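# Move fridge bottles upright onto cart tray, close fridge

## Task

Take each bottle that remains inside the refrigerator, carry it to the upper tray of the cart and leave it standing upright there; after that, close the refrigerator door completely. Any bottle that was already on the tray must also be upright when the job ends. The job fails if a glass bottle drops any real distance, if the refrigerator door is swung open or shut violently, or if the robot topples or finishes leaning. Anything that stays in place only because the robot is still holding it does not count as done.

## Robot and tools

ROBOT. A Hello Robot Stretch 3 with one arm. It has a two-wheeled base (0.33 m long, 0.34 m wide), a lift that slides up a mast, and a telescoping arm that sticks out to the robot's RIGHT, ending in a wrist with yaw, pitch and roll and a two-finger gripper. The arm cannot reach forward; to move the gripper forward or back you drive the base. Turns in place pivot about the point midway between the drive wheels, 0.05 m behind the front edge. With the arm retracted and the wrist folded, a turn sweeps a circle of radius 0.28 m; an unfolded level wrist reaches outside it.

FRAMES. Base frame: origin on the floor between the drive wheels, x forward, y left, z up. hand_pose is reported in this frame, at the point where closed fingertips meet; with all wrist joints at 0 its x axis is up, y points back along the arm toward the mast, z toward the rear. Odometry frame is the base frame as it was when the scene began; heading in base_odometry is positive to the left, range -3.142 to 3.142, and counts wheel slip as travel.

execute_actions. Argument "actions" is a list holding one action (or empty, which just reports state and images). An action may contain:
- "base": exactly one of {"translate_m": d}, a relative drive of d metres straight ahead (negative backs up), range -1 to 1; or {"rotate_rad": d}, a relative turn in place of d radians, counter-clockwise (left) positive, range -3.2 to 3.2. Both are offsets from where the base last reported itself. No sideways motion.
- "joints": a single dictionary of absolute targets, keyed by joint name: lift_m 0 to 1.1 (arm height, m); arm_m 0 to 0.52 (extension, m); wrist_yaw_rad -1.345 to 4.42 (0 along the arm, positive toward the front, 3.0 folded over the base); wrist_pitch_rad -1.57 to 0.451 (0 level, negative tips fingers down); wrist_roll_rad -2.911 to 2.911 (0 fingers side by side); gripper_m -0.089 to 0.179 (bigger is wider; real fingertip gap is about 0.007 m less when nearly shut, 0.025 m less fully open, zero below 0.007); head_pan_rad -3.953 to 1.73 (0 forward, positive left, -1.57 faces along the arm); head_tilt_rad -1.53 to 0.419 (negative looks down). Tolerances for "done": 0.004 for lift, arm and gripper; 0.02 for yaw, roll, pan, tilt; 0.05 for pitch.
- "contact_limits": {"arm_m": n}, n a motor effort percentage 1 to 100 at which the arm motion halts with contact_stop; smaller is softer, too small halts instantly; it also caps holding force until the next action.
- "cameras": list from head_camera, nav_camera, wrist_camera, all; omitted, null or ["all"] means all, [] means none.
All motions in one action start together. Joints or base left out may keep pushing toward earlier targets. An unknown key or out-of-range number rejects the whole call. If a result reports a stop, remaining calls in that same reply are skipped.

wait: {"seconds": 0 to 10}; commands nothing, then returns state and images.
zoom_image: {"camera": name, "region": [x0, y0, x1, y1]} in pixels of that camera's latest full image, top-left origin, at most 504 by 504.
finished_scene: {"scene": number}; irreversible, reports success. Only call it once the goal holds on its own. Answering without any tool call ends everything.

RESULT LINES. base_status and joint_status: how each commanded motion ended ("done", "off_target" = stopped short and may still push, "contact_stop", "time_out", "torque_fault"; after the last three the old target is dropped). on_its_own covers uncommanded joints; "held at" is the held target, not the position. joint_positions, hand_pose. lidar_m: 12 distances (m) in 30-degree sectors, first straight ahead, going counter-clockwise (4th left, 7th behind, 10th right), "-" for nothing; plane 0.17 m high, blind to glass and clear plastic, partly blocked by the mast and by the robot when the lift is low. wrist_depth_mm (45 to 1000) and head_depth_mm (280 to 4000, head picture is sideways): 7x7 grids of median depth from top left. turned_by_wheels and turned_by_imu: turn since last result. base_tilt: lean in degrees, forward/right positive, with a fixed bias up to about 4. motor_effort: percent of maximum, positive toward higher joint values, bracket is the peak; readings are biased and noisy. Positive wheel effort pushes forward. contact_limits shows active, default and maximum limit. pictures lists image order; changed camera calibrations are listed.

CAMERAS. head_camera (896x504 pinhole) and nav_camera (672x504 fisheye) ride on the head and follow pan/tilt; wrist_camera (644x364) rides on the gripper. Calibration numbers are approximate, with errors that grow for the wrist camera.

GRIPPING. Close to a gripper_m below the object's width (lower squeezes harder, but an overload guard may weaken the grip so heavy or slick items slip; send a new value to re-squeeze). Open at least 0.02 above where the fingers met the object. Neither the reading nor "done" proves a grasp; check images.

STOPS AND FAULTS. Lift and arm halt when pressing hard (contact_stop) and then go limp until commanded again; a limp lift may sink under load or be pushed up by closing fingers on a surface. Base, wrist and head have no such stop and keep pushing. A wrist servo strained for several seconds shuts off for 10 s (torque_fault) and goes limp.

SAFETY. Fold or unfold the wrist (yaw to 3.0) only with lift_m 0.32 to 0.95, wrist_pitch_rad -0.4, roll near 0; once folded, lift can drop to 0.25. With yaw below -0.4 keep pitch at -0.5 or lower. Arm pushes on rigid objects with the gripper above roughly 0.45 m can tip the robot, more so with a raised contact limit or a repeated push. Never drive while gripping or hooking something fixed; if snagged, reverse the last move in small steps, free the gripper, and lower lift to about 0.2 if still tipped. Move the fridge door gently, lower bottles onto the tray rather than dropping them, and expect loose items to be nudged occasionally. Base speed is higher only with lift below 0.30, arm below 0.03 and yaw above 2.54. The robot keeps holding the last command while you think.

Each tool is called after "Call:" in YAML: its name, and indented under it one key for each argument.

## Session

Call:
execute_actions:
  actions: []

Scene clock: 0.00 s.
base_odometry: x=+0.000 y=+0.000 heading=+0.000 (m, m, rad; odometry frame)
turned_by_wheels: +0.000 (rad since the last result)
turned_by_imu: +0.000 (rad since the last result)
base_tilt: forward=+0.0 right=+0.4 (deg)
lidar_m: 1.91 1.09 1.49 1.34 1.25 1.23 1.34 1.08 1.09 3.21 1.83 2.50
head_depth_mm: 1858 2395 2449 2435 2467 2445 2042 / 1852 2559 2601 2645 2670 2667 2070 / 1857 2644 2736 2746 2734 2663 2088 / 1817 2381 2414 2401 2345 2323 2096 / 1808 2079 2084 2088 2049 2031 1944 / 1771 1852 1844 1825 1817 1787 1780 / 1662 1663 1658 1637 1640 1627 1618
base_status: not commanded
joint_positions: lift_m=+0.579 arm_m=+0.001 wrist_yaw_rad=+2.929 wrist_pitch_rad=-0.379 wrist_roll_rad=+0.006 gripper_m=+0.037 head_pan_rad=-0.019 head_tilt_rad=-0.017
joint_status: not commanded
motor_effort: left_wheel=+1 right_wheel=+0 lift_m=+38 arm_m=-1 wrist_yaw_rad=+0 wrist_pitch_rad=+8 wrist_roll_rad=+1 gripper_m=-1 head_pan_rad=+0 head_tilt_rad=+1 (%)
hand_pose: x=+0.0270 y=+0.0778 z=+0.6006 quat_wxyz=(+0.207, +0.706, +0.059, +0.675) (m; base frame)
wrist_depth_mm: 928 - - - - - - / 959 - - - - - - / - - - - - - - / - - - - - - - / - - - - - - - / 891 902 - 869 872 859 843 / 755 754 754 755 754 740 742
pictures: head_camera (sideways: a quarter turn clockwise sets it upright), nav_camera (sideways: a quarter turn counterclockwise sets it upright), wrist_camera
camera_calibration (this result's frames):
head_camera: T_world_to_cam=[[-0.0173056, 0.0296439, -0.999411, 1.32627], [-0.016521, 0.999415, 0.0299301, -0.0378338], [0.999714, 0.0170292, -0.0168058, -0.0242781], [0, 0, 0, 1]] pos_world=[0.046598, -0.00109056, 1.32621]
nav_camera: T_world_to_cam=[[0.00037341, -0.00655913, 0.999978, -1.25719], [0.0279406, -0.999588, -0.006567, 0.0605995], [0.99961, 0.0279424, -0.00018999, -0.055338], [0, 0, 0, 1]] pos_world=[0.0540927, 0.0538748, 1.25755]
wrist_camera: T_world_to_cam=[[0.980116, -0.196551, -0.0272033, 0.0093298], [-0.12842, -0.52383, -0.842087, 0.584218], [0.151263, 0.828836, -0.538655, 0.417706], [0, 0, 0, 1]] pos_world=[0.00269773, -0.0383451, 0.717215]
Images, in order (width x height): head_camera 896x504, nav_camera 672x504, wrist_camera 644x364.

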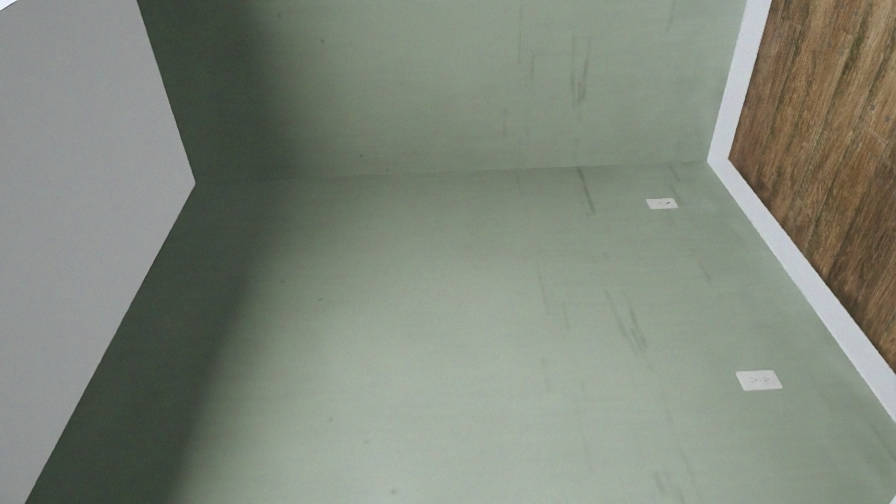

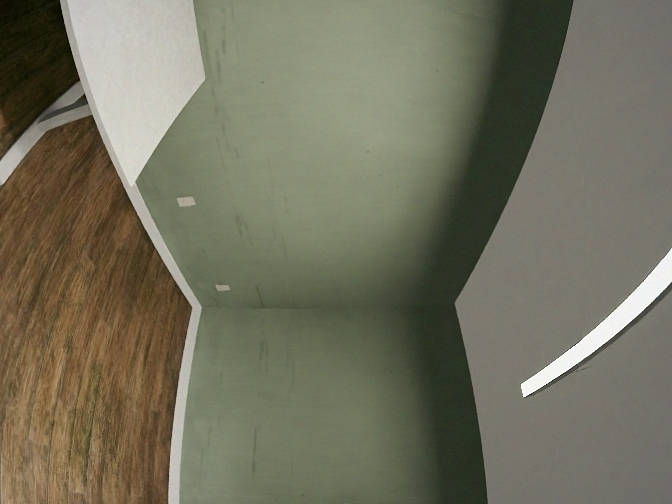

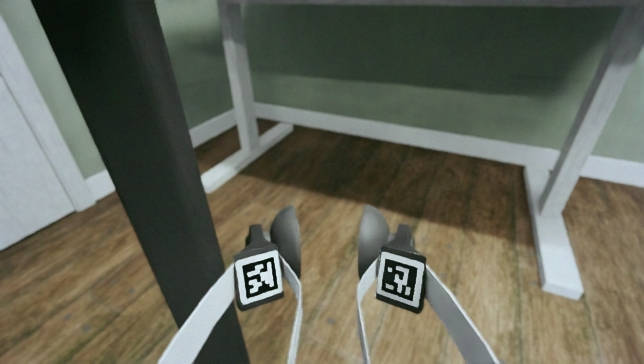

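Call:
execute_actions:
  actions:
    - {"joints":{"head_pan_rad":-2.2,"head_tilt_rad":-0.5,"lift_m":0.42}}
  cameras: ["head_camera","nav_camera"]

Call:
execute_actions:
  actions:
    - {"joints":{"head_pan_rad":-1.1,"lift_m":0.28}}
  cameras: ["head_camera"]

Scene clock: 3.87 s.
base_odometry: x=+0.000 y=+0.000 heading=+0.000 (m, m, rad; odometry frame)
turned_by_wheels: +0.000 (rad since the last result)
turned_by_imu: -0.001 (rad since the last result)
base_tilt: forward=+0.1 right=+0.6 (deg)
lidar_m: 1.91 1.09 1.49 1.34 1.25 1.23 1.35 1.08 1.09 3.21 1.82 2.51
head_depth_mm: 2697 2960 3112 2400 1913 1532 1250 / 2694 2937 1515 1484 1420 1453 1267 / 2732 2957 1565 1500 1575 1465 1277 / 2744 2912 1608 1602 1634 1519 1283 / 2739 3006 3146 1494 1661 1566 1286 / 2772 2970 3277 2792 2039 1578 1297 / 2756 3001 3281 2871 2058 1588 1301
base_status: not commanded
joint_positions: lift_m=+0.420 arm_m=+0.001 wrist_yaw_rad=+2.929 wrist_pitch_rad=-0.380 wrist_roll_rad=+0.006 gripper_m=+0.037 head_pan_rad=-2.193 head_tilt_rad=-0.494
joint_status: all done
motor_effort: left_wheel=+0(0) right_wheel=+1(1) lift_m=+29(33) arm_m=+0(1) wrist_yaw_rad=+0(0) wrist_pitch_rad=+8(8) wrist_roll_rad=+0(0) gripper_m=+1(0) head_pan_rad=-3(27) head_tilt_rad=-4(31) (%)
hand_pose: x=+0.0270 y=+0.0778 z=+0.4416 quat_wxyz=(+0.207, +0.706, +0.059, +0.675) (m; base frame)
wrist_depth_mm: 958 - - - - - - / - - - - - - - / - - - - - - - / - - - - - - 987 / 834 831 871 812 851 812 804 / 702 684 - 679 672 659 653 / 594 586 601 589 580 574 570
pictures: head_camera (sideways: a quarter turn clockwise sets it upright), nav_camera (sideways: a quarter turn counterclockwise sets it upright)
camera_calibration (this result's frames):
head_camera: T_world_to_cam=[[0.300151, 0.36835, -0.879902, 1.16815], [0.822087, -0.567755, 0.0427518, -0.0596188], [-0.483821, -0.736188, -0.473228, 0.578828], [0, 0, 0, 1]] pos_world=[-0.0215606, -0.0380116, 1.30433]
nav_camera: T_world_to_cam=[[-0.272813, -0.369287, 0.888369, -1.10962], [-0.83421, 0.550774, -0.0272292, 0.0927478], [-0.479236, -0.748515, -0.458321, 0.549974], [0, 0, 0, 1]] pos_world=[0.0382197, -0.0491873, 1.24034]
Images, in order (width x height): head_camera 896x504, nav_camera 672x504.

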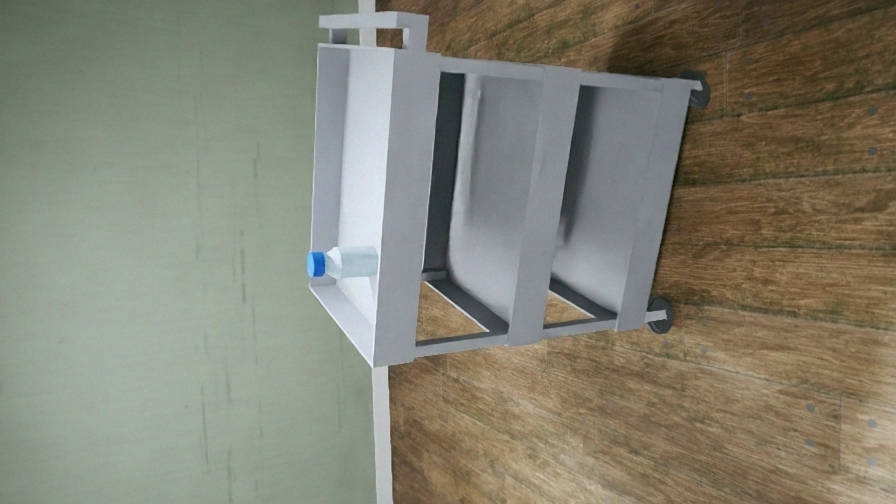

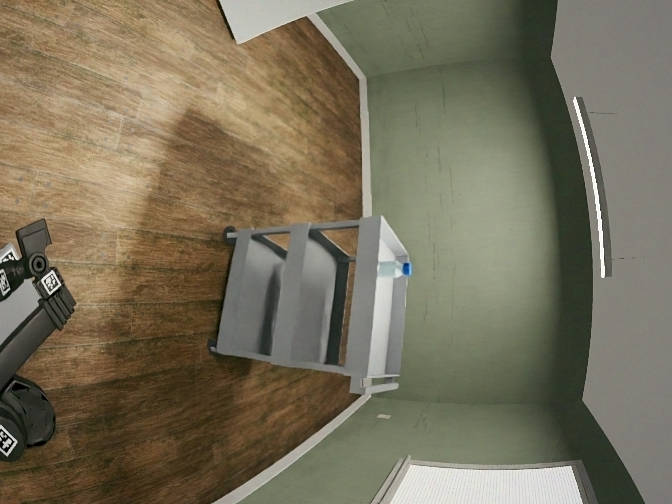

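Scene clock: 5.97 s.
base_odometry: x=+0.000 y=+0.000 heading=+0.000 (m, m, rad; odometry frame)
turned_by_wheels: +0.000 (rad since the last result)
turned_by_imu: +0.000 (rad since the last result)
base_tilt: forward=+0.1 right=+0.6 (deg)
lidar_m: 1.91 1.09 1.49 1.34 1.24 1.23 1.35 1.08 1.09 3.21 1.83 2.51
head_depth_mm: 2742 2923 3290 2682 1932 1519 1258 / 1521 1669 3029 2437 1952 1536 1265 / 1522 1673 1833 2021 1993 1544 1273 / 1581 1744 1913 2107 2010 1563 1279 / 1644 1832 2121 2412 2008 1562 1284 / 2062 2291 2511 2607 2022 1585 1291 / 2037 2166 2357 2534 2064 1597 1303
base_status: not commanded
joint_positions: lift_m=+0.280 arm_m=+0.001 wrist_yaw_rad=+2.929 wrist_pitch_rad=-0.380 wrist_roll_rad=+0.006 gripper_m=+0.037 head_pan_rad=-1.107 head_tilt_rad=-0.494
joint_status: all done
motor_effort: left_wheel=+0(0) right_wheel=-1(0) lift_m=+29(29) arm_m=-1(1) wrist_yaw_rad=+0(1) wrist_pitch_rad=+9(8) wrist_roll_rad=+0(0) gripper_m=+0(1) head_pan_rad=+2(27) head_tilt_rad=-2(3) (%)
hand_pose: x=+0.0270 y=+0.0777 z=+0.3016 quat_wxyz=(+0.207, +0.706, +0.059, +0.675) (m; base frame)
wrist_depth_mm: 989 - - - - - - / 988 - - - - - - / 991 - - - - - 907 / 803 - 784 768 770 767 722 / 641 630 658 619 637 601 607 / 515 520 - 526 505 506 503 / 455 - - - 431 431 427
pictures: head_camera (sideways: a quarter turn clockwise sets it upright)
camera_calibration (this result's frames):
head_camera: T_world_to_cam=[[-0.185907, 0.437345, -0.879868, 1.17107], [0.885605, 0.462467, 0.042753, -0.0600079], [0.425608, -0.771268, -0.473291, 0.573362], [0, 0, 0, 1]] pos_world=[0.0268268, -0.0421949, 1.30432]
Images, in order (width x height): head_camera 896x504.

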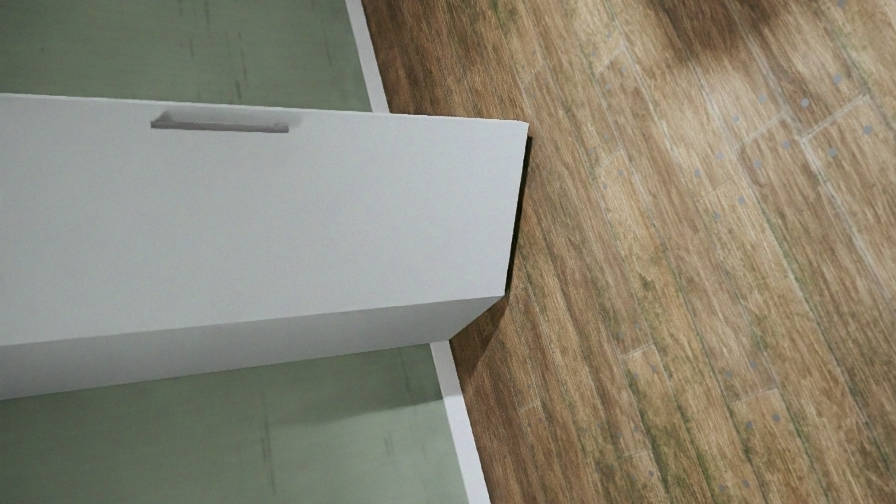

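Call:
execute_actions:
  actions:
    - {"base":{"rotate_rad":1.55}}
  cameras: []

Call:
execute_actions:
  actions:
    - {"base":{"translate_m":-1}}
  cameras: []

Call:
execute_actions:
  actions:
    - {"base":{"translate_m":-0.63}}
  cameras: []

Call:
execute_actions:
  actions:
    - {"base":{"rotate_rad":-0.57},"joints":{"head_pan_rad":-1.4,"head_tilt_rad":-0.8,"lift_m":0.38,"wrist_pitch_rad":-0.4,"gripper_m":0}}
  cameras: []

Call:
execute_actions:
  actions:
    - {"joints":{"wrist_yaw_rad":0}}

Scene clock: 15.27 s.
base_odometry: x=+0.000 y=+0.000 heading=+1.550 (m, m, rad; odometry frame)
turned_by_wheels: +1.550 (rad since the last result)
turned_by_imu: +1.547 (rad since the last result)
base_tilt: forward=+0.0 right=+0.4 (deg)
lidar_m: 1.34 1.25 1.23 1.33 1.08 1.09 3.27 1.82 2.51 1.94 1.09 1.49
head_depth_mm: 1647 1799 1980 2241 1925 1522 1253 / 1536 1688 1870 2076 1971 1546 1261 / 1454 1577 1742 1937 1833 1551 1268 / 1379 1501 1640 1705 1013 1556 1269 / 1312 1422 1554 1253 945 1496 1284 / 1252 1356 1470 1279 913 1574 1305 / 1200 1285 1391 1280 915 1503 1297
base_status: done
joint_positions: lift_m=+0.280 arm_m=+0.001 wrist_yaw_rad=+2.929 wrist_pitch_rad=-0.380 wrist_roll_rad=+0.006 gripper_m=+0.037 head_pan_rad=-1.107 head_tilt_rad=-0.494
joint_status: not commanded
motor_effort: left_wheel=-1(7) right_wheel=+3(10) lift_m=+29(29) arm_m=-1(1) wrist_yaw_rad=+0(0) wrist_pitch_rad=+9(9) wrist_roll_rad=+0(1) gripper_m=+0(0) head_pan_rad=+2(3) head_tilt_rad=-2(3) (%)
hand_pose: x=+0.0270 y=+0.0777 z=+0.3016 quat_wxyz=(+0.207, +0.706, +0.059, +0.675) (m; base frame)
wrist_depth_mm: - - - - - - 909 / - - - - - - - / - - - - - - 984 / 786 - 783 766 785 744 751 / 635 620 642 615 632 599 604 / 524 514 - 533 506 506 498 / 450 - - - 432 432 424
pictures: none
No camera images: the call's "cameras" was empty. Leave "cameras" out to get every camera's image.

Scene clock: 20.30 s.
base_odometry: x=-0.021 y=-1.000 heading=+1.550 (m, m, rad; odometry frame)
turned_by_wheels: +0.000 (rad since the last result)
turned_by_imu: +0.000 (rad since the last result)
base_tilt: forward=+0.1 right=+0.4 (deg)
lidar_m: 2.34 1.84 0.77 0.49 0.48 2.44 2.52 0.92 1.01 2.06 2.35 1.87
head_depth_mm: 2238 2393 2587 2543 1938 1526 1259 / 2396 2596 2861 2703 1951 1545 1268 / 2271 2490 2722 2708 1983 1547 1270 / 2188 2333 2572 2660 1984 1573 1272 / 2053 2213 2409 2580 1989 1577 1285 / 1960 2132 2288 2452 2026 1567 1293 / 1880 2017 2162 2351 2059 1587 1300
base_status: done
joint_positions: lift_m=+0.280 arm_m=+0.001 wrist_yaw_rad=+2.929 wrist_pitch_rad=-0.380 wrist_roll_rad=+0.006 gripper_m=+0.037 head_pan_rad=-1.107 head_tilt_rad=-0.494
joint_status: not commanded
motor_effort: left_wheel=-1(6) right_wheel=+3(2) lift_m=+29(29) arm_m=-1(1) wrist_yaw_rad=+0(0) wrist_pitch_rad=+9(9) wrist_roll_rad=+0(0) gripper_m=-1(0) head_pan_rad=+2(2) head_tilt_rad=-2(2) (%)
hand_pose: x=+0.0270 y=+0.0777 z=+0.3015 quat_wxyz=(+0.207, +0.706, +0.059, +0.675) (m; base frame)
wrist_depth_mm: - - - - - - - / - - 983 948 - - - / - - 612 922 - - - / 792 - 778 772 772 765 740 / 621 627 649 623 628 611 603 / 528 518 - 533 502 501 504 / 450 - - - 429 435 431
pictures: none
No camera images: the call's "cameras" was empty. Leave "cameras" out to get every camera's image.

Scene clock: 24.03 s.
base_odometry: x=-0.034 y=-1.630 heading=+1.550 (m, m, rad; odometry frame)
turned_by_wheels: +0.000 (rad since the last result)
turned_by_imu: +0.000 (rad since the last result)
base_tilt: forward=+0.1 right=+0.5 (deg)
lidar_m: 2.84 0.66 0.66 0.81 1.97 1.93 2.04 1.59 0.57 0.55 2.46 2.45
head_depth_mm: 1831 1950 2091 2242 1931 1511 1261 / 2073 2241 2414 2493 1956 1530 1267 / 2441 2630 2939 2674 1981 1537 1276 / 2608 2913 3127 2766 1994 1566 1280 / 2556 2693 2969 2808 2013 1565 1293 / 2388 2587 2770 2826 2035 1593 1290 / 2294 2466 2659 2752 2034 1583 1303
base_status: done
joint_positions: lift_m=+0.280 arm_m=+0.001 wrist_yaw_rad=+2.929 wrist_pitch_rad=-0.380 wrist_roll_rad=+0.006 gripper_m=+0.037 head_pan_rad=-1.107 head_tilt_rad=-0.494
joint_status: not commanded
motor_effort: left_wheel=-1(9) right_wheel=+2(5) lift_m=+29(29) arm_m=-1(1) wrist_yaw_rad=+0(0) wrist_pitch_rad=+8(8) wrist_roll_rad=+1(0) gripper_m=+1(0) head_pan_rad=+1(2) head_tilt_rad=-2(3) (%)
hand_pose: x=+0.0270 y=+0.0777 z=+0.3015 quat_wxyz=(+0.207, +0.706, +0.059, +0.675) (m; base frame)
wrist_depth_mm: - - - - - - - / - - - - - 936 - / - - - - 925 653 - / 785 - 789 770 755 735 763 / 624 624 663 607 636 603 598 / 520 520 - 526 506 508 505 / 453 - - - 431 433 431
pictures: none
No camera images: the call's "cameras" was empty. Leave "cameras" out to get every camera's image.

Scene clock: 25.77 s.
base_odometry: x=-0.034 y=-1.630 heading=+0.980 (m, m, rad; odometry frame)
turned_by_wheels: -0.570 (rad since the last result)
turned_by_imu: -0.570 (rad since the last result)
base_tilt: forward=+0.1 right=+0.4 (deg)
lidar_m: 2.44 2.97 2.26 0.66 0.79 1.97 1.94 2.03 1.61 1.00 0.55 2.33
head_depth_mm: 1268 1447 1684 1759 1484 1261 1102 / 830 972 1604 1735 1490 1273 1104 / 1184 1392 1326 1575 1493 1278 1134 / 1206 1437 1349 1533 1407 1230 1117 / 460 516 601 745 1098 1287 1132 / 455 566 664 1201 1490 1302 1143 / 508 825 1962 1867 1543 1313 1141
base_status: done
joint_positions: lift_m=+0.380 arm_m=+0.001 wrist_yaw_rad=+2.929 wrist_pitch_rad=-0.413 wrist_roll_rad=+0.006 gripper_m=+0.000 head_pan_rad=-1.393 head_tilt_rad=-0.790
joint_status: all done
motor_effort: left_wheel=+2(6) right_wheel=-1(5) lift_m=+46(46) arm_m=-1(0) wrist_yaw_rad=+0(1) wrist_pitch_rad=+8(8) wrist_roll_rad=+1(0) gripper_m=-4(80) head_pan_rad=-3(20) head_tilt_rad=-5(27) (%)
hand_pose: x=+0.0262 y=+0.0738 z=+0.3936 quat_wxyz=(+0.218, +0.705, +0.070, +0.671) (m; base frame)
wrist_depth_mm: - - - - - - - / - - - - - - - / - - 818 784 - - - / 947 886 895 865 920 874 864 / 749 739 723 - 736 723 706 / 615 617 - - 606 607 602 / 537 531 - 539 522 524 516
pictures: none
No camera images: the call's "cameras" was empty. Leave "cameras" out to get every camera's image.

Scene clock: 28.23 s.
base_odometry: x=-0.034 y=-1.630 heading=+0.980 (m, m, rad; odometry frame)
turned_by_wheels: +0.000 (rad since the last result)
turned_by_imu: +0.000 (rad since the last result)
base_tilt: forward=+0.1 right=+0.3 (deg)
lidar_m: 2.44 2.97 2.25 0.66 0.78 1.98 1.93 2.03 1.60 1.00 0.56 2.34
head_depth_mm: 1271 1451 1659 1753 1465 1263 1098 / 830 975 1606 1726 1485 1275 1103 / 1184 1400 1329 1586 1492 1281 1138 / 1212 1442 1339 1553 1399 1237 1124 / 460 515 600 748 1095 1285 1137 / 455 566 665 1191 1478 1308 1138 / 506 825 1992 1850 1539 1307 1133
base_status: not commanded
joint_positions: lift_m=+0.380 arm_m=+0.001 wrist_yaw_rad=+0.002 wrist_pitch_rad=-0.413 wrist_roll_rad=+0.006 gripper_m=+0.000 head_pan_rad=-1.393 head_tilt_rad=-0.790
joint_status: all done
motor_effort: left_wheel=+2(2) right_wheel=-1(0) lift_m=+45(45) arm_m=-1(1) wrist_yaw_rad=-3(4) wrist_pitch_rad=+8(8) wrist_roll_rad=+1(0) gripper_m=-3(3) head_pan_rad=-3(2) head_tilt_rad=-4(5) (%)
hand_pose: x=-0.0211 y=-0.3712 z=+0.3936 quat_wxyz=(+0.691, +0.145, -0.694, -0.145) (m; base frame)
wrist_depth_mm: 344 281 - - - - - / - 297 - - - - - / - 321 916 892 - - - / 961 364 912 889 909 893 868 / 736 694 703 - 727 716 707 / 630 586 482 - 599 597 599 / 534 534 529 514 527 524 515
pictures: head_camera (sideways: a quarter turn clockwise sets it upright), nav_camera (sideways: a quarter turn counterclockwise sets it upright), wrist_camera
camera_calibration (this result's frames):
head_camera: T_world_to_cam=[[-0.0968033, 0.704753, -0.702818, 0.939721], [0.982435, 0.18084, 0.0460214, -0.0648364], [0.159531, -0.686018, -0.70988, 0.882768], [0, 0, 0, 1]] pos_world=[0.0138364, -0.0449513, 1.2901]
nav_camera: T_world_to_cam=[[0.117082, -0.688889, 0.715349, -0.886434], [-0.978065, -0.204938, -0.0372765, 0.106693], [0.172281, -0.695293, -0.697772, 0.857514], [0, 0, 0, 1]] pos_world=[0.0604045, 0.00743541, 1.23644]
wrist_camera: T_world_to_cam=[[-0.9995, -0.0153004, -0.027676, -0.0116963], [0.0141169, 0.567252, -0.823424, 0.569175], [0.028298, -0.823402, -0.566752, 0.0808092], [0, 0, 0, 1]] pos_world=[-0.0220122, -0.256506, 0.514147]
Images, in order (width x height): head_camera 896x504, nav_camera 672x504, wrist_camera 644x364.

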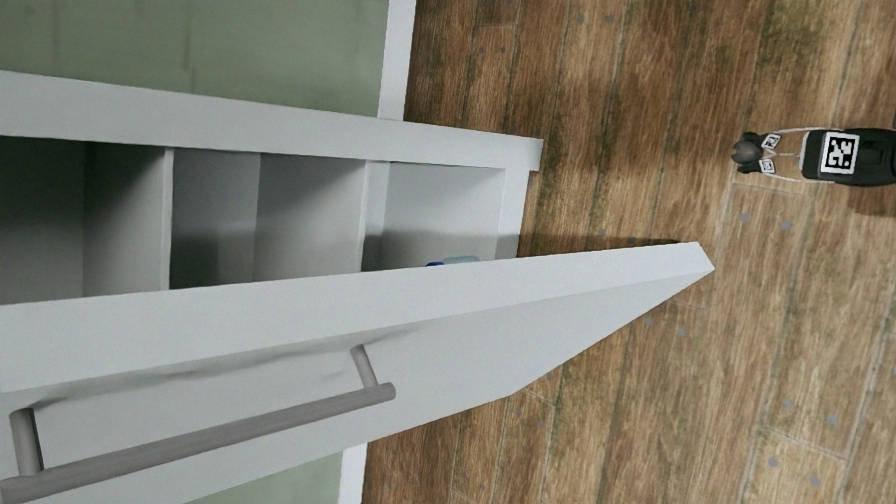

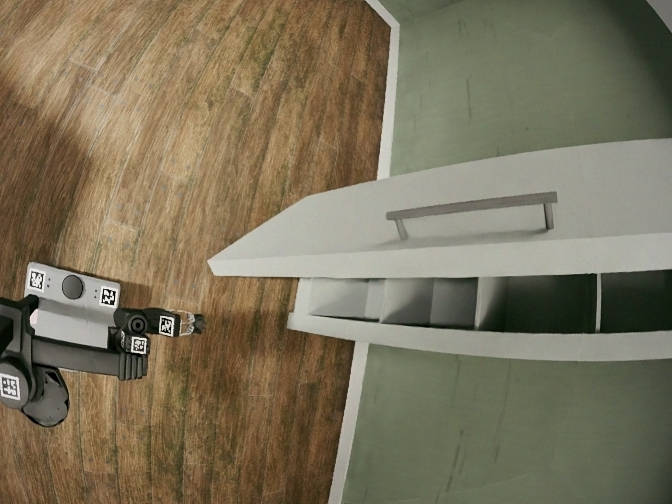

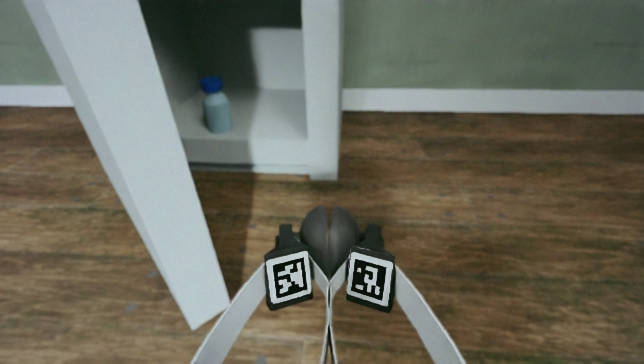

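Call:
execute_actions:
  actions:
    - {"joints":{"arm_m":0.44,"wrist_yaw_rad":0.4}}
  cameras: []

Call:
execute_actions:
  actions:
    - {"joints":{"wrist_yaw_rad":1.2},"base":{"translate_m":0.04}}
  cameras: []

Call:
execute_actions:
  actions:
    - {"base":{"translate_m":0.09}}
  cameras: ["head_camera","nav_camera"]

Scene clock: 37.17 s.
base_odometry: x=-0.034 y=-1.630 heading=+0.980 (m, m, rad; odometry frame)
turned_by_wheels: +0.000 (rad since the last result)
turned_by_imu: -0.001 (rad since the last result)
base_tilt: forward=+0.1 right=+0.5 (deg)
lidar_m: 2.45 2.97 2.26 0.66 0.78 1.98 1.93 2.03 1.60 1.00 0.55 2.34
head_depth_mm: 1271 1442 1688 1768 1482 1259 1111 / 835 969 1609 1730 1419 1269 1108 / 1179 1396 1327 1623 1472 1282 1117 / 1210 1441 1353 1554 1404 1232 1125 / 460 515 601 744 1090 1281 1128 / 454 565 666 1194 1489 1311 1131 / 507 823 1999 1861 1541 1301 1143
base_status: not commanded
joint_positions: lift_m=+0.380 arm_m=+0.440 wrist_yaw_rad=+0.399 wrist_pitch_rad=-0.413 wrist_roll_rad=+0.006 gripper_m=+0.000 head_pan_rad=-1.393 head_tilt_rad=-0.790
joint_status: all done
motor_effort: left_wheel=+2(2) right_wheel=-1(1) lift_m=+46(45) arm_m=+2(2) wrist_yaw_rad=+0(2) wrist_pitch_rad=+8(8) wrist_roll_rad=+0(0) gripper_m=-4(3) head_pan_rad=-2(2) head_tilt_rad=-6(6) (%)
hand_pose: x=+0.0660 y=-0.7921 z=+0.3936 quat_wxyz=(+0.706, +0.279, -0.651, -0.006) (m; base frame)
wrist_depth_mm: 373 507 672 785 694 260 647 / 360 542 703 838 728 286 680 / 338 590 708 881 789 322 742 / 321 572 663 672 617 818 769 / 302 513 661 - 424 698 696 / 288 466 605 - 448 608 586 / 274 434 535 524 521 521 515
pictures: none
No camera images: the call's "cameras" was empty. Leave "cameras" out to get every camera's image.

Scene clock: 38.67 s.
base_odometry: x=-0.012 y=-1.596 heading=+0.980 (m, m, rad; odometry frame)
turned_by_wheels: +0.000 (rad since the last result)
turned_by_imu: +0.000 (rad since the last result)
base_tilt: forward=+0.1 right=+0.6 (deg)
lidar_m: 2.41 2.93 2.25 0.65 0.77 2.02 1.97 2.08 1.60 1.00 0.52 2.33
head_depth_mm: 1244 1465 1676 1784 1484 1260 1114 / 875 969 1144 1448 1424 1277 1109 / 1174 1395 1386 1612 1427 1281 1119 / 1205 1431 1348 1548 1403 1231 1122 / 443 493 561 687 1009 1257 1127 / 415 505 651 1346 1529 1297 1134 / 481 688 2035 1859 1540 1313 1135
base_status: done
joint_positions: lift_m=+0.380 arm_m=+0.440 wrist_yaw_rad=+1.198 wrist_pitch_rad=-0.413 wrist_roll_rad=+0.006 gripper_m=+0.000 head_pan_rad=-1.393 head_tilt_rad=-0.790
joint_status: all done
motor_effort: left_wheel=+2(5) right_wheel=-2(6) lift_m=+45(45) arm_m=+0(2) wrist_yaw_rad=+2(39) wrist_pitch_rad=+8(8) wrist_roll_rad=+0(1) gripper_m=-2(5) head_pan_rad=-2(3) head_tilt_rad=-4(5) (%)
hand_pose: x=+0.1882 y=-0.6669 z=+0.3936 quat_wxyz=(+0.652, +0.511, -0.491, +0.269) (m; base frame)
wrist_depth_mm: 93 107 138 195 332 496 532 / 97 111 146 212 383 536 588 / 101 117 156 232 461 586 668 / 104 123 167 259 553 641 638 / 108 129 178 - 683 550 440 / 114 137 180 - 594 546 451 / 119 145 228 371 529 505 406
pictures: none
No camera images: the call's "cameras" was empty. Leave "cameras" out to get every camera's image.

Scene clock: 40.70 s.
base_odometry: x=+0.038 y=-1.522 heading=+0.980 (m, m, rad; odometry frame)
turned_by_wheels: +0.000 (rad since the last result)
turned_by_imu: -0.001 (rad since the last result)
base_tilt: forward=+0.1 right=+0.5 (deg)
lidar_m: 2.31 2.83 2.25 0.64 0.74 2.11 2.06 2.13 1.61 1.01 0.48 2.34
head_depth_mm: 846 936 1154 1723 1477 1258 1119 / 1164 1365 1316 1483 1417 1267 1116 / 1186 1400 1379 1610 1433 1279 1116 / 1211 1433 1337 1635 1500 1262 1129 / 1100 1128 1263 641 760 1213 1132 / 383 422 483 1679 1517 1302 1136 / 359 1619 1947 1802 1533 1301 1144
base_status: done
joint_positions: lift_m=+0.380 arm_m=+0.440 wrist_yaw_rad=+1.198 wrist_pitch_rad=-0.413 wrist_roll_rad=+0.006 gripper_m=+0.000 head_pan_rad=-1.393 head_tilt_rad=-0.790
joint_status: not commanded
motor_effort: left_wheel=+2(4) right_wheel=-1(2) lift_m=+45(45) arm_m=+0(0) wrist_yaw_rad=+2(2) wrist_pitch_rad=+8(8) wrist_roll_rad=+1(1) gripper_m=-3(2) head_pan_rad=-2(2) head_tilt_rad=-5(4) (%)
hand_pose: x=+0.1882 y=-0.6669 z=+0.3936 quat_wxyz=(+0.652, +0.511, -0.491, +0.269) (m; base frame)
wrist_depth_mm: 119 133 162 205 276 408 418 / 125 141 174 222 311 441 468 / 131 151 186 245 358 500 541 / 137 160 201 274 418 552 594 / 145 171 219 - 524 553 530 / 155 183 228 - 601 555 434 / 164 198 281 404 524 511 414
pictures: head_camera (sideways: a quarter turn clockwise sets it upright), nav_camera (sideways: a quarter turn counterclockwise sets it upright)
camera_calibration (this result's frames):
head_camera: T_world_to_cam=[[-0.0968, 0.704756, -0.702815, 0.939718], [0.982436, 0.180835, 0.0460214, -0.0648365], [0.159527, -0.686016, -0.709882, 0.882771], [0, 0, 0, 1]] pos_world=[0.0138362, -0.0449513, 1.2901]
nav_camera: T_world_to_cam=[[0.117079, -0.688892, 0.715347, -0.886431], [-0.978066, -0.204933, -0.0372766, 0.106693], [0.172277, -0.695292, -0.697775, 0.857517], [0, 0, 0, 1]] pos_world=[0.0604045, 0.00743534, 1.23644]
Images, in order (width x height): head_camera 896x504, nav_camera 672x504.

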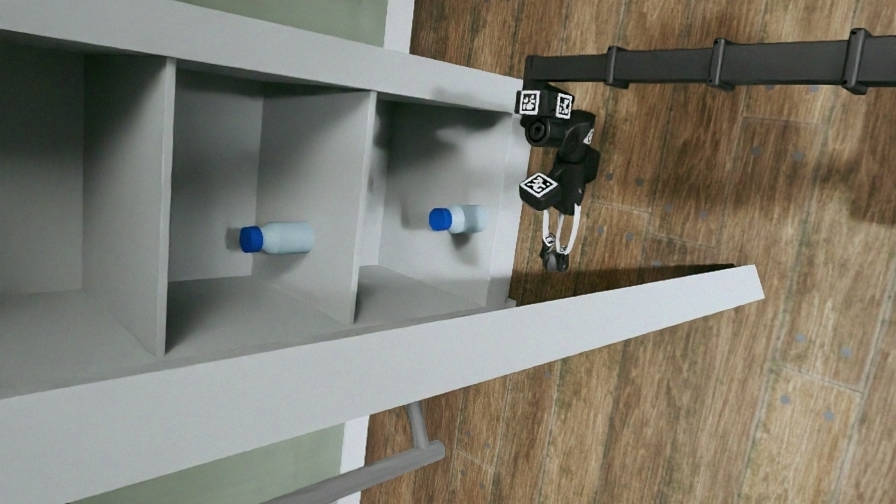

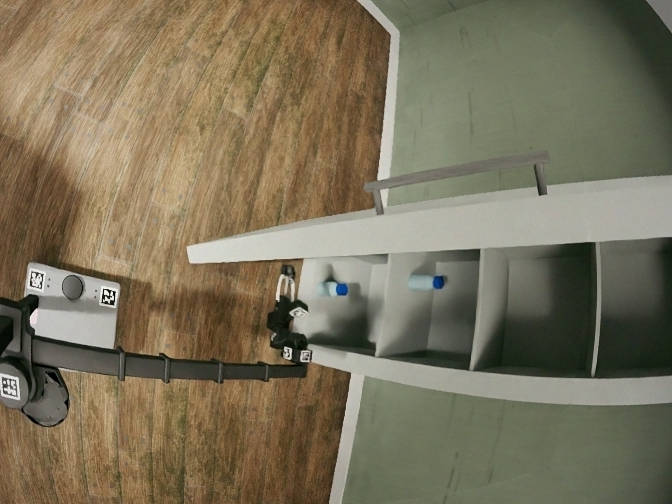

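Call:
execute_actions:
  actions:
    - {"joints":{"arm_m":0.29}}
  cameras: []

Call:
execute_actions:
  actions:
    - {"base":{"translate_m":0.19}}
  cameras: ["nav_camera"]

Call:
execute_actions:
  actions:
    - {"base":{"translate_m":-0.1},"joints":{"arm_m":0.0,"lift_m":0.57}}
  cameras: ["nav_camera"]

Call:
execute_actions:
  actions:
    - {"base":{"rotate_rad":-1.5},"joints":{"wrist_yaw_rad":0}}
  cameras: []

Scene clock: 46.50 s.
base_odometry: x=+0.038 y=-1.522 heading=+0.980 (m, m, rad; odometry frame)
turned_by_wheels: +0.000 (rad since the last result)
turned_by_imu: -0.001 (rad since the last result)
base_tilt: forward=+0.1 right=+0.5 (deg)
lidar_m: 2.32 2.83 2.24 0.64 0.74 2.11 2.06 2.13 1.61 1.01 0.48 2.34
head_depth_mm: 848 937 1148 1739 1475 1282 1102 / 1157 1371 1320 1476 1496 1246 1115 / 1182 1400 1383 1614 1515 1252 1117 / 1214 1422 1333 1626 1500 1280 1125 / 1110 1121 1286 1430 811 1068 1128 / 891 621 497 578 1456 1310 1130 / 362 407 539 1803 1534 1314 1136
base_status: not commanded
joint_positions: lift_m=+0.380 arm_m=+0.290 wrist_yaw_rad=+1.200 wrist_pitch_rad=-0.413 wrist_roll_rad=+0.006 gripper_m=+0.000 head_pan_rad=-1.393 head_tilt_rad=-0.790
joint_status: all done
motor_effort: left_wheel=+2(2) right_wheel=-2(1) lift_m=+46(45) arm_m=-3(1) wrist_yaw_rad=+0(1) wrist_pitch_rad=+8(8) wrist_roll_rad=+0(1) gripper_m=-2(2) head_pan_rad=-2(2) head_tilt_rad=-5(4) (%)
hand_pose: x=+0.1883 y=-0.5170 z=+0.3936 quat_wxyz=(+0.652, +0.511, -0.491, +0.270) (m; base frame)
wrist_depth_mm: - 102 122 151 199 292 451 / - 109 131 165 224 351 498 / - 118 141 181 254 428 553 / 926 132 152 201 299 564 613 / 756 691 166 - 369 680 568 / 620 604 176 - 518 607 552 / 530 539 223 299 488 520 520
pictures: none
No camera images: the call's "cameras" was empty. Leave "cameras" out to get every camera's image.

Scene clock: 49.63 s.
base_odometry: x=+0.144 y=-1.364 heading=+0.980 (m, m, rad; odometry frame)
turned_by_wheels: +0.000 (rad since the last result)
turned_by_imu: -0.001 (rad since the last result)
base_tilt: forward=+0.1 right=+0.4 (deg)
lidar_m: 2.13 2.63 2.23 0.66 0.67 2.31 2.25 2.14 1.04 0.98 0.46 2.35
head_depth_mm: 1145 1338 1308 1525 1437 1268 1104 / 1164 1370 1320 1607 1492 1248 1113 / 1173 1390 1325 1628 1515 1256 1119 / 917 1008 1181 1348 1464 1282 1127 / 727 778 838 907 989 1090 1128 / 560 593 627 666 722 995 1128 / 457 478 500 546 726 1318 1136
base_status: done
joint_positions: lift_m=+0.380 arm_m=+0.290 wrist_yaw_rad=+1.198 wrist_pitch_rad=-0.423 wrist_roll_rad=+0.006 gripper_m=+0.000 head_pan_rad=-1.393 head_tilt_rad=-0.790
joint_status: not commanded
motor_effort: left_wheel=+2(4) right_wheel=-2(12) lift_m=+45(46) arm_m=-3(3) wrist_yaw_rad=+2(9) wrist_pitch_rad=+14(19) wrist_roll_rad=+1(1) gripper_m=-2(4) head_pan_rad=-2(2) head_tilt_rad=-3(5) (%)
hand_pose: x=+0.1870 y=-0.5168 z=+0.3914 quat_wxyz=(+0.654, +0.513, -0.489, +0.266) (m; base frame)
wrist_depth_mm: 149 157 169 182 200 219 244 / 161 171 184 200 221 243 273 / 176 186 201 221 244 272 313 / 858 204 223 246 278 314 368 / 742 224 249 - 317 370 444 / 609 263 273 - 386 449 522 / 539 508 328 378 441 517 517
pictures: nav_camera (sideways: a quarter turn counterclockwise sets it upright)
camera_calibration (this result's frames):
nav_camera: T_world_to_cam=[[0.117078, -0.688892, 0.715346, -0.88643], [-0.978066, -0.204932, -0.0372766, 0.106693], [0.172277, -0.695292, -0.697775, 0.857518], [0, 0, 0, 1]] pos_world=[0.0604045, 0.00743535, 1.23644]
Images, in order (width x height): nav_camera 672x504.

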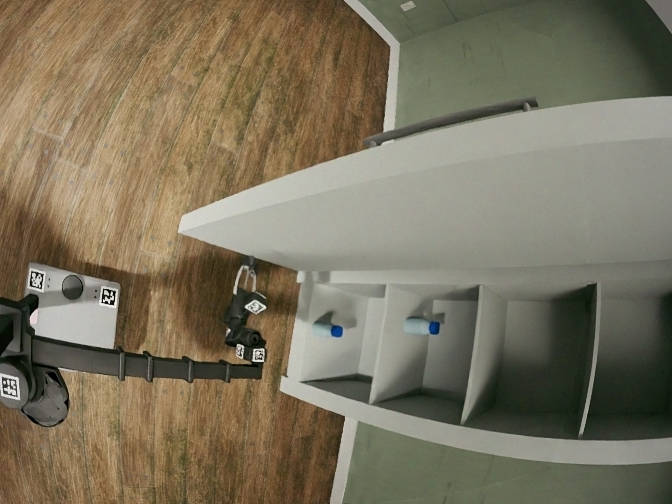

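Scene clock: 52.97 s.
base_odometry: x=+0.088 y=-1.447 heading=+0.980 (m, m, rad; odometry frame)
turned_by_wheels: +0.000 (rad since the last result)
turned_by_imu: +0.000 (rad since the last result)
base_tilt: forward=-0.1 right=+0.6 (deg)
lidar_m: 2.23 2.74 2.24 0.64 0.70 2.21 2.15 2.14 1.61 1.02 0.53 0.53
head_depth_mm: 1134 1009 1187 1343 1465 1267 1120 / 1159 1379 1362 1612 1480 1275 1167 / 1192 1387 1335 1622 1486 1274 1145 / 1180 1257 1336 1568 1500 1290 1164 / 913 1004 1121 1224 1332 1260 1108 / 759 801 843 890 944 1042 1138 / 616 641 671 703 748 1251 1141
base_status: done
joint_positions: lift_m=+0.570 arm_m=+0.001 wrist_yaw_rad=+1.200 wrist_pitch_rad=-0.422 wrist_roll_rad=+0.006 gripper_m=+0.000 head_pan_rad=-1.393 head_tilt_rad=-0.790
joint_status: all done
joint sent to its limit — the command would take arm_m past its lower limit, so that joint was sent only as far as its limit.
motor_effort: left_wheel=+2(2) right_wheel=-1(4) lift_m=+46(46) arm_m=-3(4) wrist_yaw_rad=+0(2) wrist_pitch_rad=+13(14) wrist_roll_rad=+1(0) gripper_m=-3(2) head_pan_rad=-2(2) head_tilt_rad=-6(5) (%)
hand_pose: x=+0.1873 y=-0.2277 z=+0.5816 quat_wxyz=(+0.653, +0.513, -0.489, +0.267) (m; base frame)
wrist_depth_mm: - - - - 321 333 380 / - - - - 349 381 434 / - - - - 386 425 492 / - - - - 438 492 577 / - - 989 - 497 579 687 / 860 853 828 - 594 690 772 / 741 721 717 728 689 714 708
pictures: nav_camera (sideways: a quarter turn counterclockwise sets it upright)
camera_calibration (this result's frames):
nav_camera: T_world_to_cam=[[0.117074, -0.688893, 0.715346, -0.88643], [-0.978067, -0.204927, -0.0372766, 0.106693], [0.172273, -0.695293, -0.697775, 0.857518], [0, 0, 0, 1]] pos_world=[0.0604045, 0.00743505, 1.23644]
Images, in order (width x height): nav_camera 672x504.

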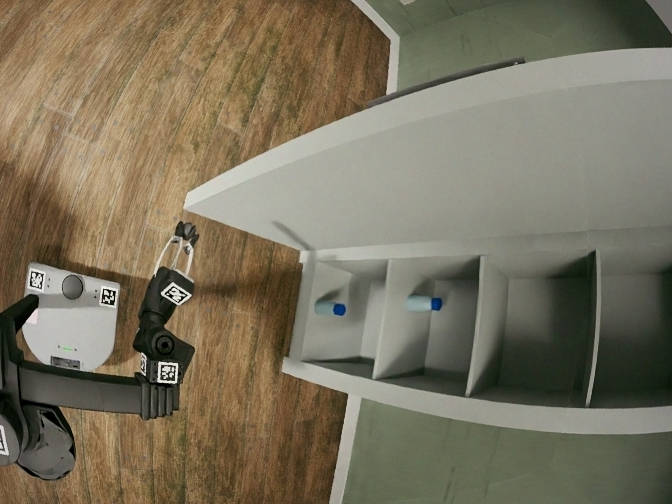

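Scene clock: 56.33 s.
base_odometry: x=+0.088 y=-1.447 heading=-0.520 (m, m, rad; odometry frame)
turned_by_wheels: -1.500 (rad since the last result)
turned_by_imu: -1.504 (rad since the last result)
base_tilt: forward=+0.1 right=+0.4 (deg)
lidar_m: 1.02 0.52 0.57 2.22 2.80 2.21 0.64 0.73 2.18 2.15 2.02 1.03
head_depth_mm: 1753 2027 2206 1784 1479 1254 1128 / 1811 2084 2242 1779 1485 1284 1143 / 1876 2129 2235 1782 1492 1286 1105 / 1915 2185 2277 1813 1510 1285 1129 / 1990 2281 2303 1858 1521 1298 1127 / 2070 2377 2363 1840 1526 1300 1136 / 2134 2331 2331 1856 1536 1304 1135
base_status: done
joint_positions: lift_m=+0.570 arm_m=+0.001 wrist_yaw_rad=+0.001 wrist_pitch_rad=-0.422 wrist_roll_rad=+0.006 gripper_m=+0.000 head_pan_rad=-1.393 head_tilt_rad=-0.790
joint_status: all done
motor_effort: left_wheel=+2(5) right_wheel=-1(6) lift_m=+46(46) arm_m=-3(3) wrist_yaw_rad=-1(3) wrist_pitch_rad=+13(13) wrist_roll_rad=+0(1) gripper_m=-3(3) head_pan_rad=-2(2) head_tilt_rad=-5(5) (%)
hand_pose: x=-0.0213 y=-0.3704 z=+0.5816 quat_wxyz=(+0.690, +0.148, -0.693, -0.148) (m; base frame)
wrist_depth_mm: - - - - - - - / - - - - - - - / - - - - - - - / - - - - - - - / - - 987 - 993 967 962 / 872 835 848 - 823 820 837 / 722 721 705 708 713 706 696
pictures: none
No camera images: the call's "cameras" was empty. Leave "cameras" out to get every camera's image.

Call:
execute_actions:
  actions:
    - {"base":{"translate_m":0.44},"joints":{"gripper_m":0.15,"head_pan_rad":-1.57}}
  cameras: []

Call:
execute_actions:
  actions:
    - {"base":{"rotate_rad":1.69}}
  cameras: []

Call:
execute_actions:
  actions:
    - {"joints":{"arm_m":0.2}}
  cameras: ["head_camera","wrist_camera"]

Scene clock: 63.53 s.
base_odometry: x=+0.470 y=-1.665 heading=-0.520 (m, m, rad; odometry frame)
turned_by_wheels: +0.000 (rad since the last result)
turned_by_imu: -0.002 (rad since the last result)
base_tilt: forward=+0.2 right=+0.4 (deg)
lidar_m: 0.61 0.44 0.34 0.34 2.75 2.65 1.08 1.24 2.23 2.20 1.46 0.60
head_depth_mm: 1811 2097 2213 1759 1475 1264 1134 / 1861 2112 2222 1793 1479 1273 1150 / 1873 2133 2278 1787 1502 1299 - / 1905 2185 2289 1821 1504 1292 1126 / 1920 2195 2287 1834 1523 1294 1126 / 1953 2259 2312 1844 1534 1306 1133 / 1964 2207 2222 1878 1533 1304 1147
base_status: done
joint_positions: lift_m=+0.570 arm_m=+0.001 wrist_yaw_rad=+0.001 wrist_pitch_rad=-0.422 wrist_roll_rad=+0.006 gripper_m=+0.150 head_pan_rad=-1.563 head_tilt_rad=-0.790
joint_status: all done
motor_effort: left_wheel=+2(6) right_wheel=-2(3) lift_m=+46(46) arm_m=-3(3) wrist_yaw_rad=-1(1) wrist_pitch_rad=+13(13) wrist_roll_rad=+0(0) gripper_m=+1(83) head_pan_rad=-2(13) head_tilt_rad=-6(5) (%)
hand_pose: x=-0.0213 y=-0.3704 z=+0.5816 quat_wxyz=(+0.690, +0.148, -0.693, -0.148) (m; base frame)
wrist_depth_mm: - - - - - - - / - - - - - - - / - - - - - - - / - - - - - - - / - - - 1000 989 - 968 / 851 - 836 852 801 - 819 / 724 745 706 716 720 709 700
pictures: none
No camera images: the call's "cameras" was empty. Leave "cameras" out to get every camera's image.

Scene clock: 67.20 s.
base_odometry: x=+0.470 y=-1.665 heading=+1.170 (m, m, rad; odometry frame)
turned_by_wheels: +1.690 (rad since the last result)
turned_by_imu: +1.693 (rad since the last result)
base_tilt: forward=+0.1 right=+0.5 (deg)
lidar_m: 0.34 2.92 2.62 1.08 2.58 2.21 2.20 1.33 0.60 0.61 0.40 0.34
head_depth_mm: 812 858 693 1041 940 1172 1146 / 832 868 701 1048 1248 1202 1152 / 854 881 738 1010 1275 1229 - / 861 896 745 1069 1296 1247 1116 / 699 753 752 909 1049 1219 1129 / 549 612 681 769 811 873 939 / 511 550 576 604 634 670 707
base_status: done
joint_positions: lift_m=+0.570 arm_m=+0.001 wrist_yaw_rad=+0.001 wrist_pitch_rad=-0.422 wrist_roll_rad=+0.006 gripper_m=+0.150 head_pan_rad=-1.563 head_tilt_rad=-0.790
joint_status: not commanded
motor_effort: left_wheel=-1(4) right_wheel=+2(5) lift_m=+46(46) arm_m=-3(3) wrist_yaw_rad=-2(1) wrist_pitch_rad=+13(13) wrist_roll_rad=+1(0) gripper_m=+1(1) head_pan_rad=-2(3) head_tilt_rad=-6(5) (%)
hand_pose: x=-0.0213 y=-0.3704 z=+0.5816 quat_wxyz=(+0.690, +0.148, -0.693, -0.148) (m; base frame)
wrist_depth_mm: 277 352 459 627 682 631 385 / 284 373 470 509 558 551 369 / 289 373 449 451 407 388 338 / 295 392 511 933 901 626 333 / 301 366 577 803 819 525 354 / 310 - 625 665 689 - 394 / 301 422 674 652 602 526 670
pictures: none
No camera images: the call's "cameras" was empty. Leave "cameras" out to get every camera's image.

Scene clock: 69.90 s.
base_odometry: x=+0.470 y=-1.665 heading=+1.170 (m, m, rad; odometry frame)
turned_by_wheels: +0.000 (rad since the last result)
turned_by_imu: +0.000 (rad since the last result)
base_tilt: forward=+0.1 right=+0.3 (deg)
lidar_m: 0.34 2.93 2.63 1.09 2.59 2.21 2.20 1.33 0.60 0.61 0.40 0.34
head_depth_mm: 812 856 692 1045 937 1139 1122 / 832 867 702 1048 941 - 1111 / 855 882 735 1006 944 1225 1116 / 866 891 745 1065 1279 1238 1117 / 698 758 750 919 1052 1219 1126 / 550 612 683 773 816 875 939 / 511 552 575 607 636 669 708
base_status: not commanded
joint_positions: lift_m=+0.570 arm_m=+0.200 wrist_yaw_rad=+0.001 wrist_pitch_rad=-0.422 wrist_roll_rad=+0.006 gripper_m=+0.150 head_pan_rad=-1.563 head_tilt_rad=-0.790
joint_status: all done
motor_effort: left_wheel=-2(2) right_wheel=+2(2) lift_m=+46(46) arm_m=+2(5) wrist_yaw_rad=-1(2) wrist_pitch_rad=+13(13) wrist_roll_rad=+0(0) gripper_m=+1(1) head_pan_rad=-2(2) head_tilt_rad=-5(5) (%)
hand_pose: x=-0.0214 y=-0.5686 z=+0.5816 quat_wxyz=(+0.690, +0.148, -0.693, -0.148) (m; base frame)
wrist_depth_mm: 196 251 375 305 499 464 435 / 201 258 390 326 510 501 445 / 215 269 370 349 386 377 373 / 245 274 298 298 295 291 290 / 302 267 262 240 238 243 235 / 272 - 468 677 635 - 199 / 258 377 494 597 581 557 356
pictures: head_camera (sideways: a quarter turn clockwise sets it upright), wrist_camera
camera_calibration (this result's frames):
head_camera: T_world_to_cam=[[0.0238198, 0.710974, -0.702815, 0.938982], [0.998868, 0.0120282, 0.0460214, -0.0649367], [0.0411736, -0.703116, -0.709882, 0.883494], [0, 0, 0, 1]] pos_world=[0.00612021, -0.0456122, 1.2901]
wrist_camera: T_world_to_cam=[[-0.999518, -0.0138556, -0.0277934, -0.00889449], [0.0147941, 0.574449, -0.818407, 0.837162], [0.0273053, -0.818423, -0.573967, 0.0318474], [0, 0, 0, 1]] pos_world=[-0.0221449, -0.454965, 0.703171]
Images, in order (width x height): head_camera 896x504, wrist_camera 644x364.

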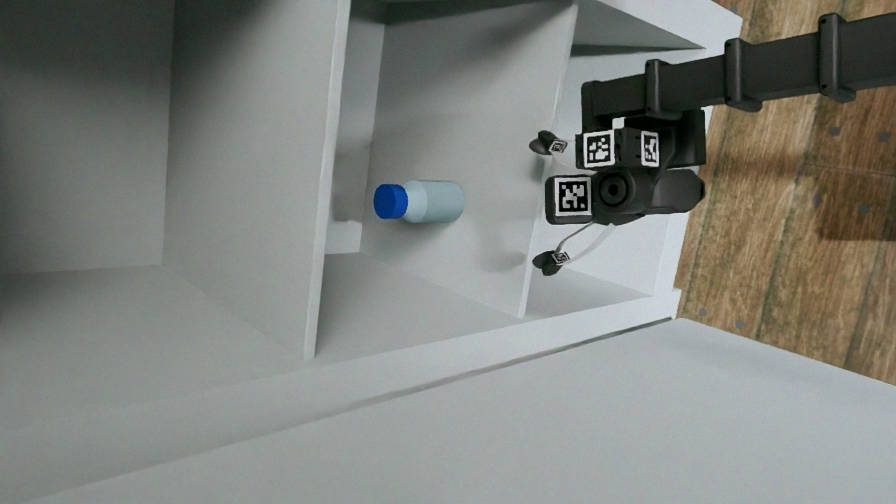

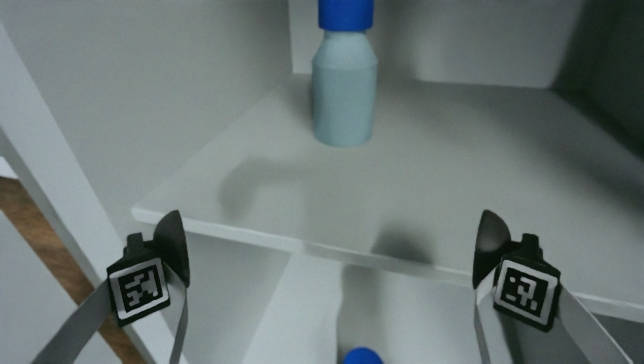

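Call:
execute_actions:
  actions:
    - {"base":{"translate_m":-0.012},"joints":{"arm_m":0.44,"lift_m":0.582}}
  cameras: ["wrist_camera"]

Call:
execute_actions:
  actions:
    - {"joints":{"gripper_m":0.027}}
  cameras: ["wrist_camera"]

Call:
execute_actions:
  actions:
    - {"joints":{"lift_m":0.61}}
  cameras: ["wrist_camera"]

Scene clock: 75.83 s.
base_odometry: x=+0.465 y=-1.676 heading=+1.170 (m, m, rad; odometry frame)
turned_by_wheels: +0.000 (rad since the last result)
turned_by_imu: -0.001 (rad since the last result)
base_tilt: forward=+0.0 right=+0.4 (deg)
lidar_m: 0.35 2.92 2.63 1.09 2.57 2.19 2.19 1.33 0.60 0.61 0.42 0.35
head_depth_mm: 810 857 690 1043 931 1115 1127 / 828 867 698 1075 1274 1205 1096 / 850 878 738 - 1283 1224 1121 / 873 893 742 1040 1298 1237 1116 / 732 782 754 930 1076 1243 1134 / 571 621 700 787 843 901 976 / 516 572 597 625 659 694 732
base_status: done
joint_positions: lift_m=+0.582 arm_m=+0.440 wrist_yaw_rad=+0.001 wrist_pitch_rad=-0.421 wrist_roll_rad=+0.006 gripper_m=+0.150 head_pan_rad=-1.563 head_tilt_rad=-0.790
joint_status: all done
motor_effort: left_wheel=-1(5) right_wheel=+2(2) lift_m=+45(47) arm_m=+2(1) wrist_yaw_rad=-1(1) wrist_pitch_rad=+13(13) wrist_roll_rad=+1(0) gripper_m=+0(0) head_pan_rad=-1(2) head_tilt_rad=-5(5) (%)
hand_pose: x=-0.0214 y=-0.8086 z=+0.5936 quat_wxyz=(+0.690, +0.148, -0.693, -0.148) (m; base frame)
wrist_depth_mm: 159 200 300 315 292 275 254 / 162 206 293 127 312 299 275 / 166 211 285 90 334 325 298 / 170 217 295 97 296 310 308 / 174 209 248 113 236 262 248 / 175 - 216 115 199 - 210 / - 186 186 135 179 181 182
pictures: wrist_camera
camera_calibration (this result's frames):
wrist_camera: T_world_to_cam=[[-0.999519, -0.0137622, -0.0277918, -0.0118327], [0.01485, 0.574341, -0.818482, 0.984847], [0.0272261, -0.818501, -0.57386, -0.157806], [0, 0, 0, 1]] pos_world=[-0.0221556, -0.694964, 0.715192]
Images, in order (width x height): wrist_camera 644x364.

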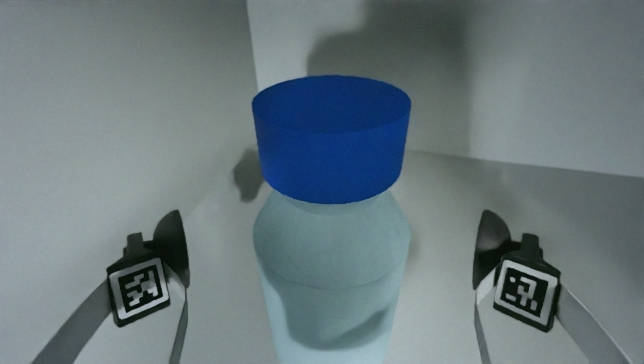

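Scene clock: 77.53 s.
base_odometry: x=+0.465 y=-1.676 heading=+1.170 (m, m, rad; odometry frame)
turned_by_wheels: +0.000 (rad since the last result)
turned_by_imu: +0.000 (rad since the last result)
base_tilt: forward=+0.1 right=+0.4 (deg)
lidar_m: 0.35 2.93 2.63 1.09 2.57 2.19 2.19 1.33 0.60 0.61 0.42 0.35
head_depth_mm: 812 857 691 1044 934 1116 1125 / 830 871 699 1080 1263 1207 1096 / 850 879 737 - 1279 1220 1114 / 870 888 744 1045 1303 1237 1121 / 727 783 757 929 1075 1239 1123 / 573 622 700 786 847 910 971 / 516 572 595 627 660 693 734
base_status: not commanded
joint_positions: lift_m=+0.582 arm_m=+0.440 wrist_yaw_rad=+0.000 wrist_pitch_rad=-0.429 wrist_roll_rad=+0.006 gripper_m=+0.028 head_pan_rad=-1.563 head_tilt_rad=-0.790
joint_status: all done
motor_effort: left_wheel=-1(2) right_wheel=+3(2) lift_m=+46(45) arm_m=+2(2) wrist_yaw_rad=+0(1) wrist_pitch_rad=+17(17) wrist_roll_rad=+1(0) gripper_m=-20(94) head_pan_rad=-2(3) head_tilt_rad=-5(5) (%)
hand_pose: x=-0.0216 y=-0.8077 z=+0.5920 quat_wxyz=(+0.689, +0.150, -0.693, -0.151) (m; base frame)
wrist_depth_mm: 159 200 301 309 293 274 255 / 163 206 294 119 314 296 278 / 166 211 283 84 332 327 302 / 169 219 289 90 292 303 298 / 174 223 245 107 119 248 245 / 178 208 164 108 118 210 206 / 179 184 183 127 177 180 180
pictures: wrist_camera
camera_calibration (this result's frames):
wrist_camera: T_world_to_cam=[[-0.999531, -0.0126694, -0.0278876, -0.0111257], [0.0153618, 0.580332, -0.814235, 0.985331], [0.0264999, -0.814282, -0.579865, -0.15107], [0, 0, 0, 1]] pos_world=[-0.0222535, -0.694974, 0.71438]
Images, in order (width x height): wrist_camera 644x364.

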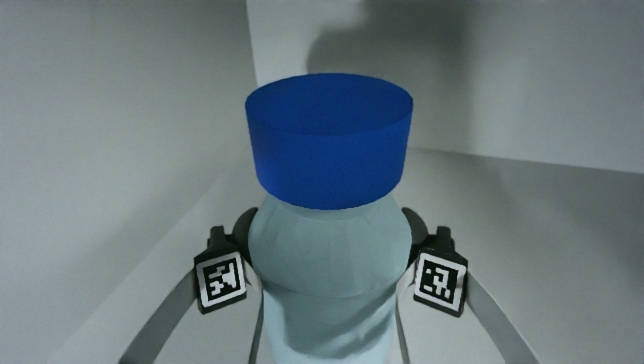

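Scene clock: 78.57 s.
base_odometry: x=+0.465 y=-1.676 heading=+1.170 (m, m, rad; odometry frame)
turned_by_wheels: +0.000 (rad since the last result)
turned_by_imu: +0.000 (rad since the last result)
base_tilt: forward=+0.0 right=+0.5 (deg)
lidar_m: 0.35 2.93 2.62 1.09 2.57 2.19 2.19 1.33 0.60 0.61 0.42 0.35
head_depth_mm: 812 856 690 1047 929 1084 - / 829 870 701 1075 1251 1202 1116 / 850 883 737 - 1289 1220 1113 / 873 894 746 1038 1294 1238 1120 / 730 782 753 928 1069 1246 1133 / 572 619 698 790 844 902 975 / 515 571 595 626 657 694 730
base_status: not commanded
joint_positions: lift_m=+0.610 arm_m=+0.440 wrist_yaw_rad=+0.000 wrist_pitch_rad=-0.448 wrist_roll_rad=+0.006 gripper_m=+0.028 head_pan_rad=-1.563 head_tilt_rad=-0.790
joint_status: all done
motor_effort: left_wheel=-2(1) right_wheel=+2(2) lift_m=+50(53) arm_m=+2(2) wrist_yaw_rad=+1(0) wrist_pitch_rad=+29(31) wrist_roll_rad=+0(1) gripper_m=-20(20) head_pan_rad=-2(3) head_tilt_rad=-4(5) (%)
hand_pose: x=-0.0216 y=-0.8052 z=+0.6155 quat_wxyz=(+0.688, +0.157, -0.691, -0.158) (m; base frame)
wrist_depth_mm: 159 202 299 316 295 276 261 / 164 206 294 121 318 299 280 / 167 213 283 86 334 327 302 / 170 219 312 93 324 336 322 / 175 225 273 107 119 277 274 / 179 226 176 109 118 234 233 / 185 205 206 126 199 204 203
pictures: wrist_camera
camera_calibration (this result's frames):
wrist_camera: T_world_to_cam=[[-0.999531, -0.0121163, -0.028139, -0.00983702], [0.0153695, 0.596226, -0.80267, 1.00866], [0.0265026, -0.802725, -0.59576, -0.11626], [0, 0, 0, 1]] pos_world=[-0.0222538, -0.694832, 0.740079]
Images, in order (width x height): wrist_camera 644x364.

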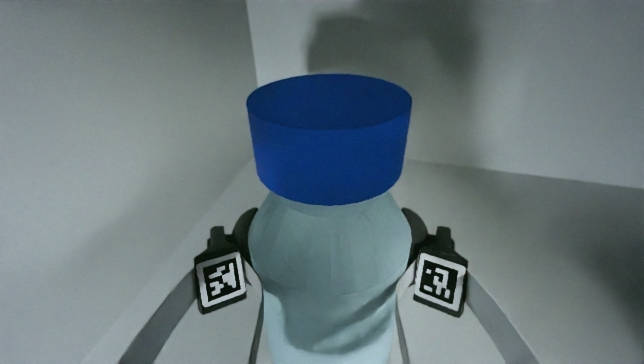

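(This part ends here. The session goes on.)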